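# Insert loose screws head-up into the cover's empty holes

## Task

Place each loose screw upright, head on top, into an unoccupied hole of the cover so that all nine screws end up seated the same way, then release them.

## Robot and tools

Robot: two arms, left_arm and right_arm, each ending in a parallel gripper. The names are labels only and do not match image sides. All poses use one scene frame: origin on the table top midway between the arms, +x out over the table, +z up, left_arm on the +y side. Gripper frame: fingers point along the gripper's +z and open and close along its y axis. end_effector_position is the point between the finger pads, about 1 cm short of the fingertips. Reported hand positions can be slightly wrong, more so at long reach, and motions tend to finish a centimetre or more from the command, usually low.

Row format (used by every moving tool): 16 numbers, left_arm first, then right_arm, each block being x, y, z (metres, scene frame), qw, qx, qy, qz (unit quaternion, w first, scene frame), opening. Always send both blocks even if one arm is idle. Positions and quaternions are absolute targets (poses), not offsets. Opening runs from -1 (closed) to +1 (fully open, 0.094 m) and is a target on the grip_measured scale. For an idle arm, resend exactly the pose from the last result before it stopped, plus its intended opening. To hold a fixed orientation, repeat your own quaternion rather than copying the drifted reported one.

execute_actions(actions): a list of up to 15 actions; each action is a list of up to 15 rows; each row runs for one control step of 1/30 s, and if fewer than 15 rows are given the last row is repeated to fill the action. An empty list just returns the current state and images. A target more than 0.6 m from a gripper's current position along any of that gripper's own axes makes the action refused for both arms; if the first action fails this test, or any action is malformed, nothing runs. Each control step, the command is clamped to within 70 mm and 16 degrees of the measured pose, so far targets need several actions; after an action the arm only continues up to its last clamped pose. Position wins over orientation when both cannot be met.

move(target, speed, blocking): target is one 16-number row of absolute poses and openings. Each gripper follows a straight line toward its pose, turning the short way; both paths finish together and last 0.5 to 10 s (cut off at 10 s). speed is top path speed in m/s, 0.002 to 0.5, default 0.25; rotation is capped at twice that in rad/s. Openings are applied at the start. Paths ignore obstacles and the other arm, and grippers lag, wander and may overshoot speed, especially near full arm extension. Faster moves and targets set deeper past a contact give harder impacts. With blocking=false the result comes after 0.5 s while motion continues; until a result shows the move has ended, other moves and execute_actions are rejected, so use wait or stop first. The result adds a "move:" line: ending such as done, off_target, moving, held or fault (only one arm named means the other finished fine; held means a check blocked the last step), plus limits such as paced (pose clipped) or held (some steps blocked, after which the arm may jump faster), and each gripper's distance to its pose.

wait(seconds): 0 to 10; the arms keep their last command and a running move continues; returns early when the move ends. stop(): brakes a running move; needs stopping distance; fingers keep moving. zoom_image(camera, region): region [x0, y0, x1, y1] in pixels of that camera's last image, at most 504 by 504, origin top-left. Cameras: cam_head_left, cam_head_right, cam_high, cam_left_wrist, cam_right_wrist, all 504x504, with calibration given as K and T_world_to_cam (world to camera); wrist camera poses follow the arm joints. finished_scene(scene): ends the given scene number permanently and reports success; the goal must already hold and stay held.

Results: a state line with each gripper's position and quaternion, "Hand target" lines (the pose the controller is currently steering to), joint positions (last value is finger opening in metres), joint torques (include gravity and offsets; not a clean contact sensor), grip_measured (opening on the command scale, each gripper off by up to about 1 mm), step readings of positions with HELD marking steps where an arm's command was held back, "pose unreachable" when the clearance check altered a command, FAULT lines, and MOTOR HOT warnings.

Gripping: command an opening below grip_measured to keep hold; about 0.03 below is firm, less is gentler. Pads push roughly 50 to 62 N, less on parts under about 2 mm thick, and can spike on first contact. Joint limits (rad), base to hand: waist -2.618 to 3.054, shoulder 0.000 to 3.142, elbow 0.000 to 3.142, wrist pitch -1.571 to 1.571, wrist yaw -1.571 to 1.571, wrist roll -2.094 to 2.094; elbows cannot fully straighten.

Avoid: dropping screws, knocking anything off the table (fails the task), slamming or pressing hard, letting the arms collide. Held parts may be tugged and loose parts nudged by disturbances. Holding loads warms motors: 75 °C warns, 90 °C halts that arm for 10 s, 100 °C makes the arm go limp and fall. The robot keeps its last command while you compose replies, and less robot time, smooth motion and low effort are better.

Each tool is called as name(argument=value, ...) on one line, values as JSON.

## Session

execute_actions(actions=[])

Scene clock: 0.00 s.
left_arm: end_effector_position=(+0.0500, +0.0002, +0.1210) grip_measured=+1.000 end_effector_quat_wxyz=(+0.288, +0.409, +0.651, -0.571) | right_arm: end_effector_position=(+0.1699, -0.1262, +0.3669) grip_measured=+1.000 end_effector_quat_wxyz=(+0.084, +0.436, +0.675, +0.590)
Joint positions: left_arm=[-1.167  1.341  0.132  1.005  0.471 -0.448  0.094] | right_arm=[ 0.455  0.806  1.113 -0.621 -0.355  1.89   0.094]
Joint velocities: left_arm=[0.017 0.002 0.002 0.022 0.022 0.051 0.   ] | right_arm=[ 0.012  0.017  0.007 -0.081 -0.037 -0.051  0.   ]
Joint torques (N m, as the arm reports them, + toward a larger angle): no reading
Hand target (left_arm): +0.050, -0.001, +0.123; +0.291, +0.411, +0.648, -0.572
Hand target (right_arm): +0.168, -0.127, +0.367; +0.086, +0.435, +0.676, +0.589
camera_calibration (this result's frames):
cam_left_wrist: T_world_to_cam=[[-0.710902, -0.0681615, 0.69998, -0.0515787], [-0.623736, 0.520926, -0.582743, 0.167828], [-0.324917, -0.850876, -0.412842, 0.185038], [0, 0, 0, 1]] pos_world=[0.128135, 0.0665026, 0.210296]
cam_right_wrist: T_world_to_cam=[[-0.414569, -0.120237, -0.90204, 0.37822], [-0.907519, 0.128031, 0.400021, 0.0476664], [0.0673914, 0.984455, -0.162195, 0.282108], [0, 0, 0, 1]] pos_world=[0.181045, -0.238349, 0.367859]

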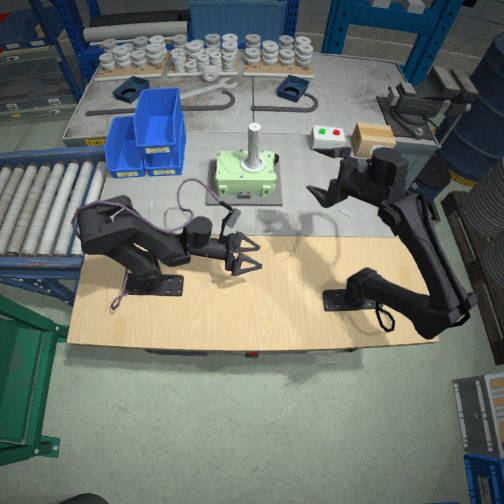

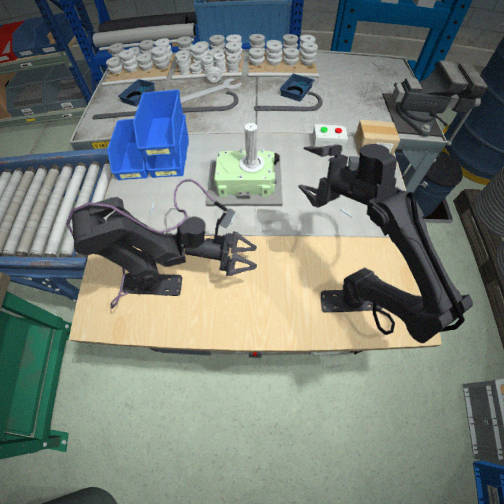

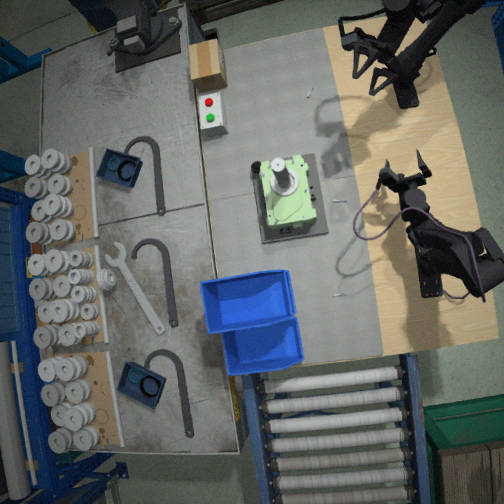

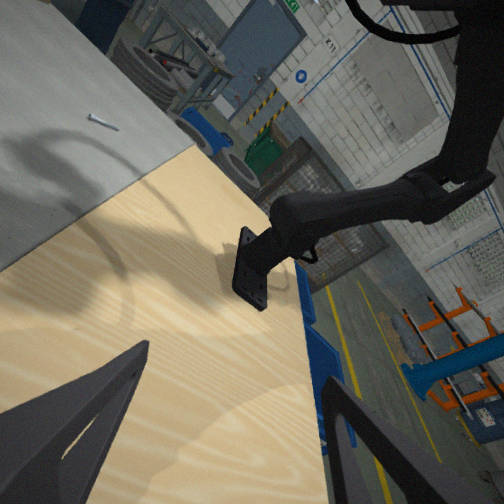

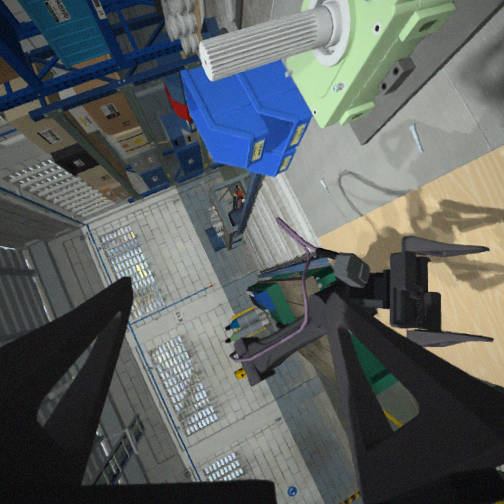

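move(target=[0.2,0.22,0.2,0.3,0,0.954,0,-0.3,0.25,-0.18,0.22,0.3,0,0.954,0,-0.3])

zoom_image(camera="cam_high", region=[240,140,350,250])

Scene clock: 4.07 s.
left_arm: end_effector_position=(+0.1958, +0.2151, +0.1925) grip_measured=-0.298 end_effector_quat_wxyz=(+0.295, +0.016, +0.955, -0.007) | right_arm: end_effector_position=(+0.2505, -0.1807, +0.2270) grip_measured=-0.299 end_effector_quat_wxyz=(+0.304, +0.010, +0.952, +0.014)
Joint positions: left_arm=[-0.868  0.99   1.008 -1.163 -0.435 -0.757  0.033] | right_arm=[ 0.547  1.304  1.3   -1.018  0.303  0.509  0.033]
Joint velocities: left_arm=[-0.017 -0.017 -0.002 -0.022  0.007 -0.022 -0.   ] | right_arm=[-0.002  0.012 -0.007  0.037  0.037  0.007 -0.   ]
Joint torques (N m, as the arm reports them, + toward a larger angle): left_arm=[ 1.04 -0.79  7.74  0.9  -0.54 -0.11] | right_arm=[ 0.64 -3.48  5.91  1.21  0.26 -0.05]
Hand target (left_arm): +0.200, +0.219, +0.199; +0.301, +0.003, +0.954, +0.001
Hand target (right_arm): +0.250, -0.180, +0.219; +0.298, +0.002, +0.955, +0.002
Off the commanded pose (left_arm): 0.010 m, 2 deg.
Off the commanded pose (right_arm): 0.007 m, 2 deg.
move: done
camera_calibration (this result's frames):
cam_left_wrist: T_world_to_cam=[[0.174759, -0.974575, 0.140223, 0.145968], [-0.953106, -0.203181, -0.22429, 0.339743], [0.247078, -0.0944504, -0.964382, 0.276253], [0, 0, 0, 1]] pos_world=[0.230046, 0.237378, 0.322146]
cam_right_wrist: T_world_to_cam=[[0.0971266, -0.983821, 0.150541, -0.244297], [-0.995268, -0.0955919, 0.0174158, 0.252164], [-0.00274352, -0.15152, -0.98845, 0.307535], [0, 0, 0, 1]] pos_world=[0.275542, -0.169642, 0.336368]

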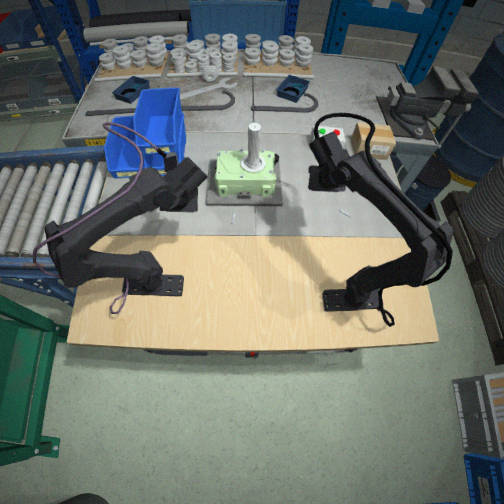

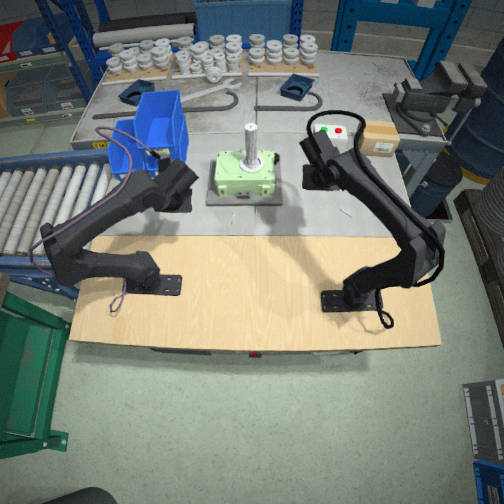

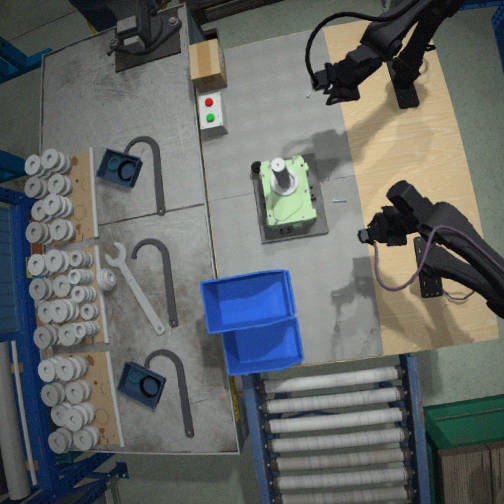

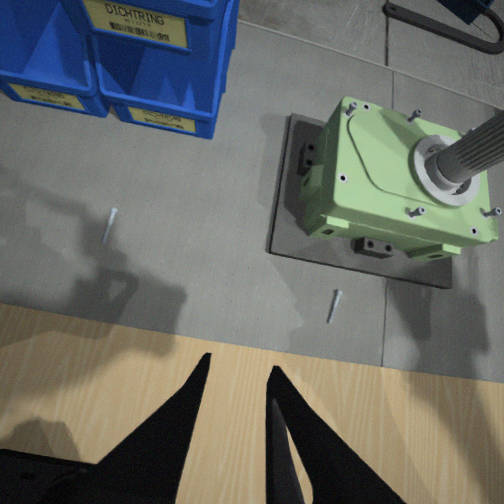

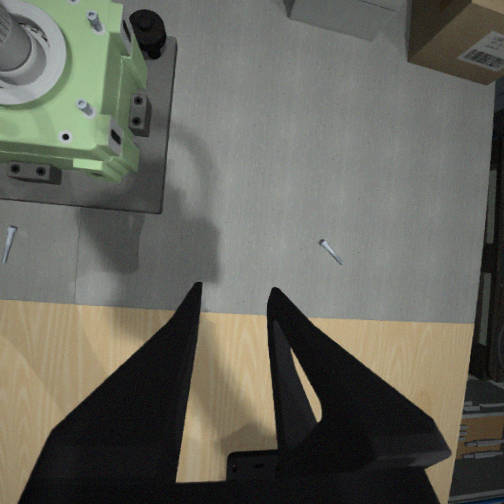

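Region (240, 140, 350, 250) of cam_high's 504x504 image, scaled by 4.582, with more detail than that image has.

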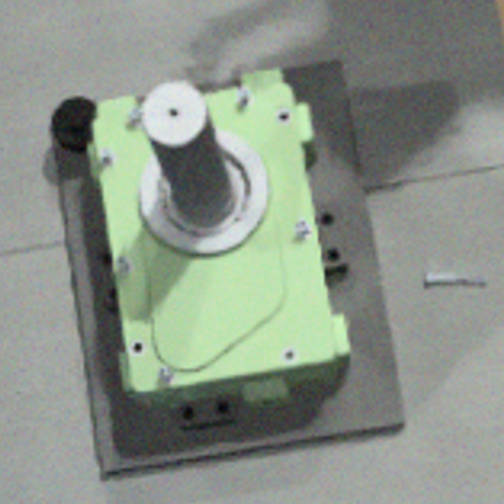

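move(target=[0.277,0.08,0.06,0,0.113,0.994,0,-0.3,0.299,-0.32,0.06,0,0.423,-0.906,0,-0.3])

move(target=[0.277,0.08,0.006,0,0.113,0.994,0,-0.3,0.299,-0.32,0.006,0,0.423,-0.906,0,-0.3], speed=0.06)

move(target=[0.277,0.08,0.006,0,0.113,0.994,0,-1,0.299,-0.32,0.006,0,0.423,-0.906,0,-1])

Scene clock: 7.10 s.
left_arm: end_effector_position=(+0.2713, +0.0804, +0.0568) grip_measured=-0.298 end_effector_quat_wxyz=(-0.000, +0.114, +0.993, +0.005) | right_arm: end_effector_position=(+0.2959, -0.3183, +0.0594) grip_measured=-0.299 end_effector_quat_wxyz=(+0.006, -0.420, +0.907, -0.001)
Joint positions: left_arm=[-0.741  1.983  1.521 -1.116 -0.008 -0.53   0.033] | right_arm=[-0.053  1.864  1.369 -1.064 -0.004 -0.893  0.033]
Joint velocities: left_arm=[-0.017  0.017  0.002  0.007  0.022 -0.022 -0.   ] | right_arm=[-0.007 -0.002 -0.007 -0.007  0.007 -0.081 -0.001]
Joint torques (N m, as the arm reports them, + toward a larger angle): left_arm=[ 1.02 -8.72  7.18  0.12  0.06  0.08] | right_arm=[-0.4  -8.84  7.93  0.2   0.02 -0.09]
Hand target (left_arm): +0.276, +0.080, +0.061; +0.000, +0.114, +0.993, +0.000
Hand target (right_arm): +0.298, -0.321, +0.060; +0.003, -0.421, +0.907, -0.000
Off the commanded pose (left_arm): 0.007 m, 1 deg.
Off the commanded pose (right_arm): 0.004 m, 1 deg.
move: done
camera_calibration (this result's frames):
cam_left_wrist: T_world_to_cam=[[0.022322, -0.999632, -0.0154055, 0.0727781], [-0.938137, -0.0262698, 0.345266, 0.30328], [-0.345544, 0.00674544, -0.938378, 0.265192], [0, 0, 0, 1]] pos_world=[0.374529, 0.0789296, 0.145259]
cam_right_wrist: T_world_to_cam=[[0.868971, -0.485666, 0.0949661, -0.425406], [-0.443322, -0.678721, 0.585495, -0.0954858], [-0.219899, -0.550878, -0.805095, 0.0473793], [0, 0, 0, 1]] pos_world=[0.337753, -0.245313, 0.134451]

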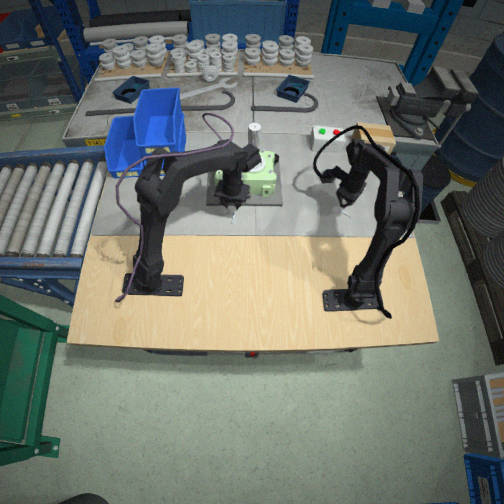

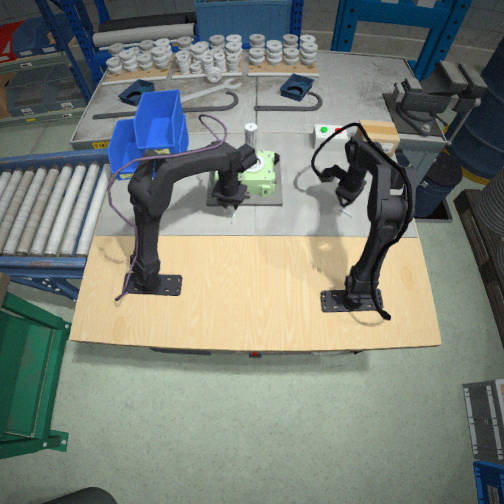

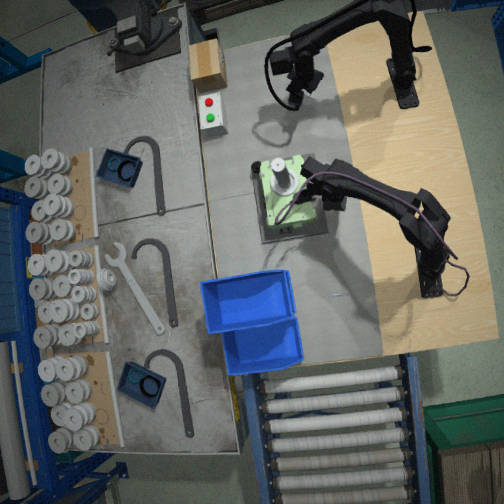

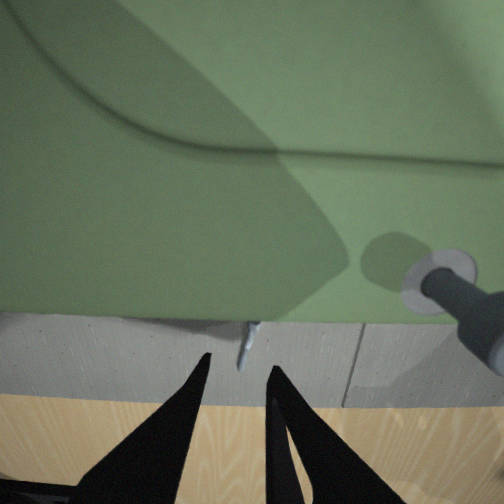

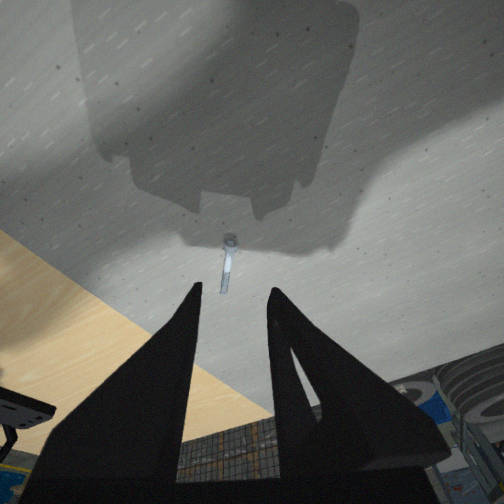

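Scene clock: 8.47 s.
left_arm: end_effector_position=(+0.2884, +0.0682, +0.0288) grip_measured=-0.298 end_effector_quat_wxyz=(+0.039, +0.114, +0.993, -0.014) | right_arm: end_effector_position=(+0.3017, -0.3189, +0.0159) grip_measured=-0.299 end_effector_quat_wxyz=(+0.008, -0.422, +0.906, -0.003)
Joint positions: left_arm=[-0.741  2.01   1.443 -0.924 -0.024 -0.53   0.033] | right_arm=[-0.053  1.934  1.282 -0.901 -0.001 -0.897  0.033]
Joint velocities: left_arm=[-0.012  0.007 -0.007 -0.051  0.007 -0.095  0.   ] | right_arm=[-0.012 -0.002 -0.002 -0.007 -0.037 -0.022  0.   ]
Joint torques (N m, as the arm reports them, + toward a larger angle): left_arm=[ 1.16 -6.54  2.93  0.3   0.29  0.06] | right_arm=[-0.13 -8.86  4.76  0.48  0.01 -0.06]
Hand target (left_arm): +0.277, +0.080, +0.008; +0.000, +0.112, +0.994, -0.000
Hand target (right_arm): +0.299, -0.320, +0.006; +0.000, -0.423, +0.906, -0.000
Off the commanded pose (left_arm): 0.028 m, 5 deg.
Off the commanded pose (right_arm): 0.010 m, 1 deg.
move: off_target (left_arm)
camera_calibration (this result's frames):
cam_left_wrist: T_world_to_cam=[[0.0222437, -0.999186, 0.033662, 0.0583281], [-0.96093, -0.012076, 0.276526, 0.336185], [-0.275895, -0.0384978, -0.960417, 0.228561], [0, 0, 0, 1]] pos_world=[0.384812, 0.0711395, 0.124586]
cam_right_wrist: T_world_to_cam=[[0.870686, -0.481439, 0.100612, -0.425845], [-0.443109, -0.679057, 0.585265, -0.0680661], [-0.213448, -0.554164, -0.804576, 0.0103003], [0, 0, 0, 1]] pos_world=[0.342815, -0.245531, 0.0909691]

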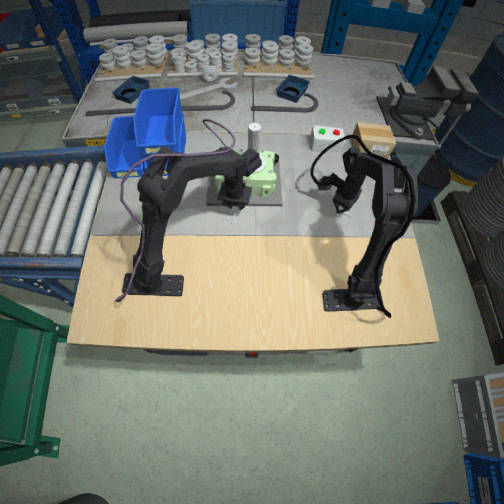

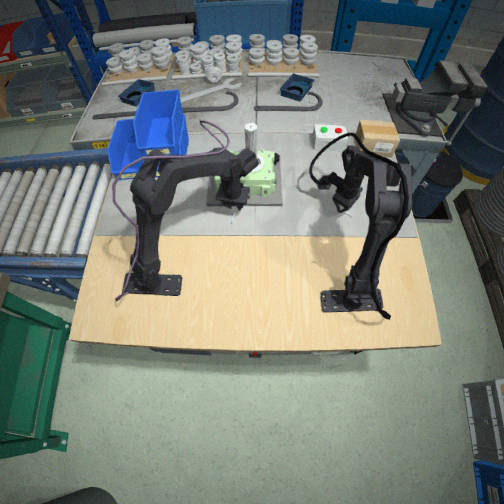

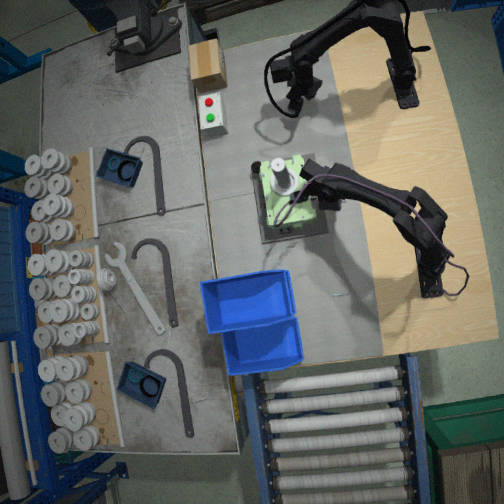

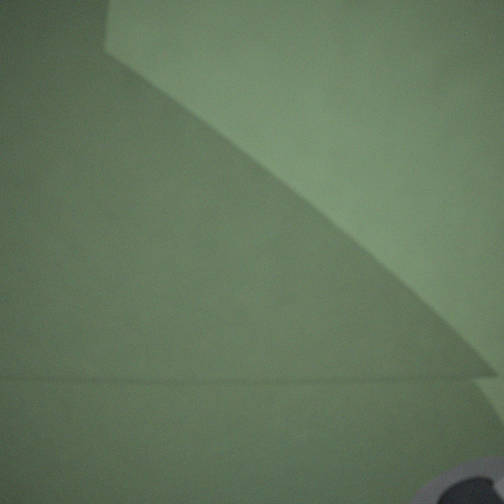

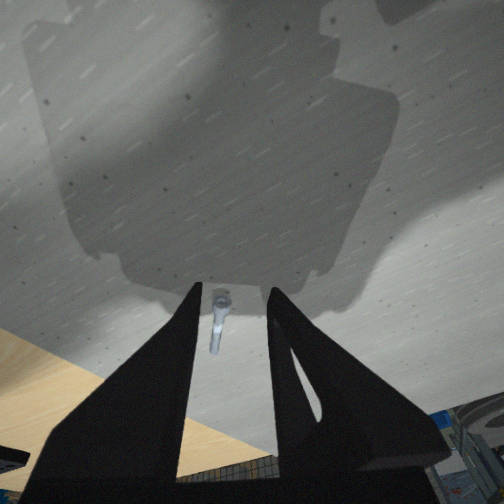

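Scene clock: 9.17 s.
left_arm: end_effector_position=(+0.2893, +0.0681, +0.0285) grip_measured=-0.984 end_effector_quat_wxyz=(+0.041, +0.114, +0.993, -0.014) | right_arm: end_effector_position=(+0.3040, -0.3189, +0.0159) grip_measured=-0.865 end_effector_quat_wxyz=(+0.012, -0.422, +0.906, -0.005)
Joint positions: left_arm=[-0.741  2.012  1.443 -0.92  -0.027 -0.53   0.001] | right_arm=[-0.053  1.934  1.282 -0.892 -0.001 -0.897  0.006]
Joint velocities: left_arm=[-0.007  0.002 -0.012  0.022  0.037 -0.081  0.001] | right_arm=[ 0.007 -0.022 -0.002  0.022 -0.007 -0.007 -0.001]
Joint torques (N m, as the arm reports them, + toward a larger angle): left_arm=[ 1.18 -6.6   2.9   0.27  0.31  0.06] | right_arm=[-0.14 -8.78  4.83  0.41  0.02 -0.07]
Hand target (left_arm): +0.277, +0.080, +0.007; +0.000, +0.113, +0.994, -0.000
Hand target (right_arm): +0.299, -0.320, +0.006; +0.000, -0.423, +0.906, +0.000
Off the commanded pose (left_arm): 0.028 m, 5 deg.
Off the commanded pose (right_arm): 0.011 m, 2 deg.
move: off_target (left_arm, right_arm)
camera_calibration (this result's frames):
cam_left_wrist: T_world_to_cam=[[0.0223876, -0.99921, 0.0328438, 0.058232], [-0.96203, -0.0125925, 0.272654, 0.337667], [-0.272025, -0.0377008, -0.961551, 0.227355], [0, 0, 0, 1]] pos_world=[0.385388, 0.0710095, 0.124634]
cam_right_wrist: T_world_to_cam=[[0.869728, -0.481415, 0.108687, -0.427688], [-0.448448, -0.678923, 0.581341, -0.0653965], [-0.206076, -0.554349, -0.806368, 0.00852122], [0, 0, 0, 1]] pos_world=[0.344401, -0.245571, 0.091373]

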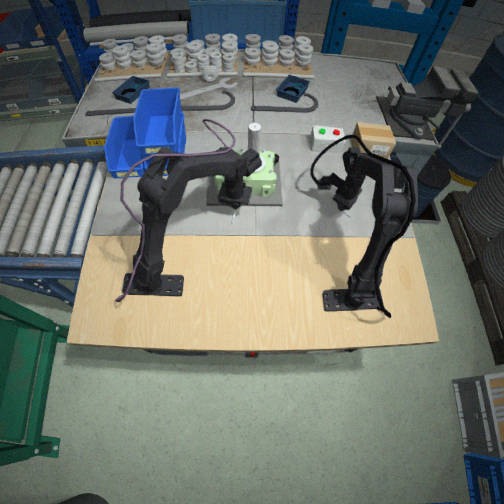

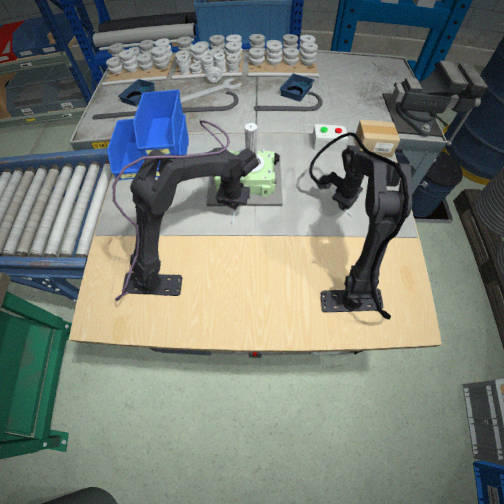

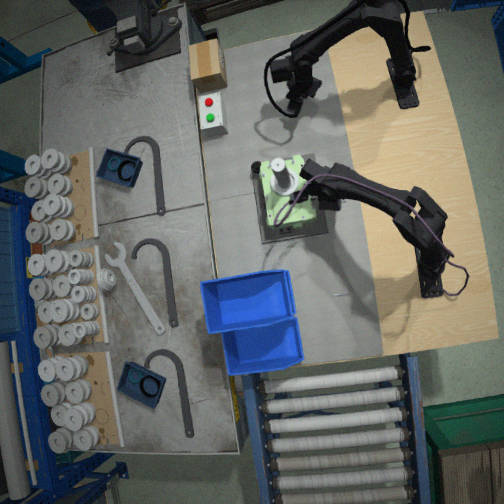

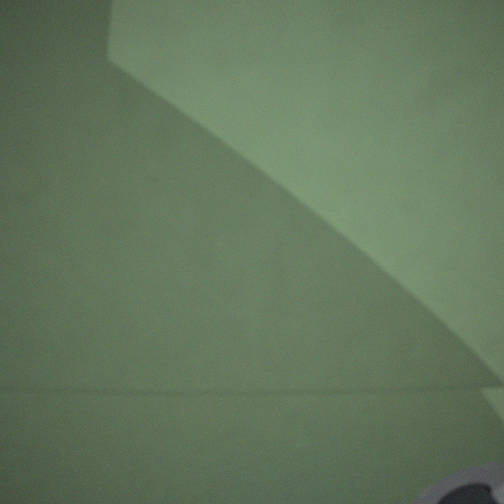

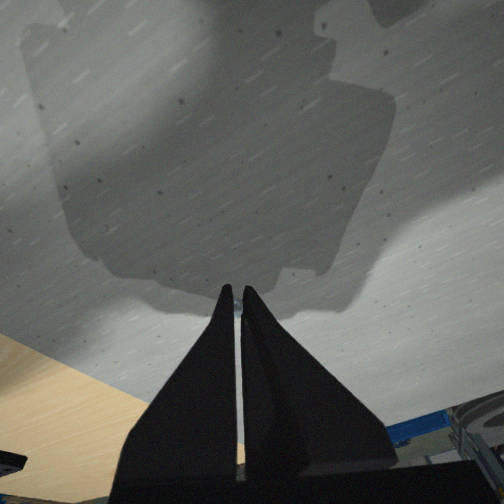

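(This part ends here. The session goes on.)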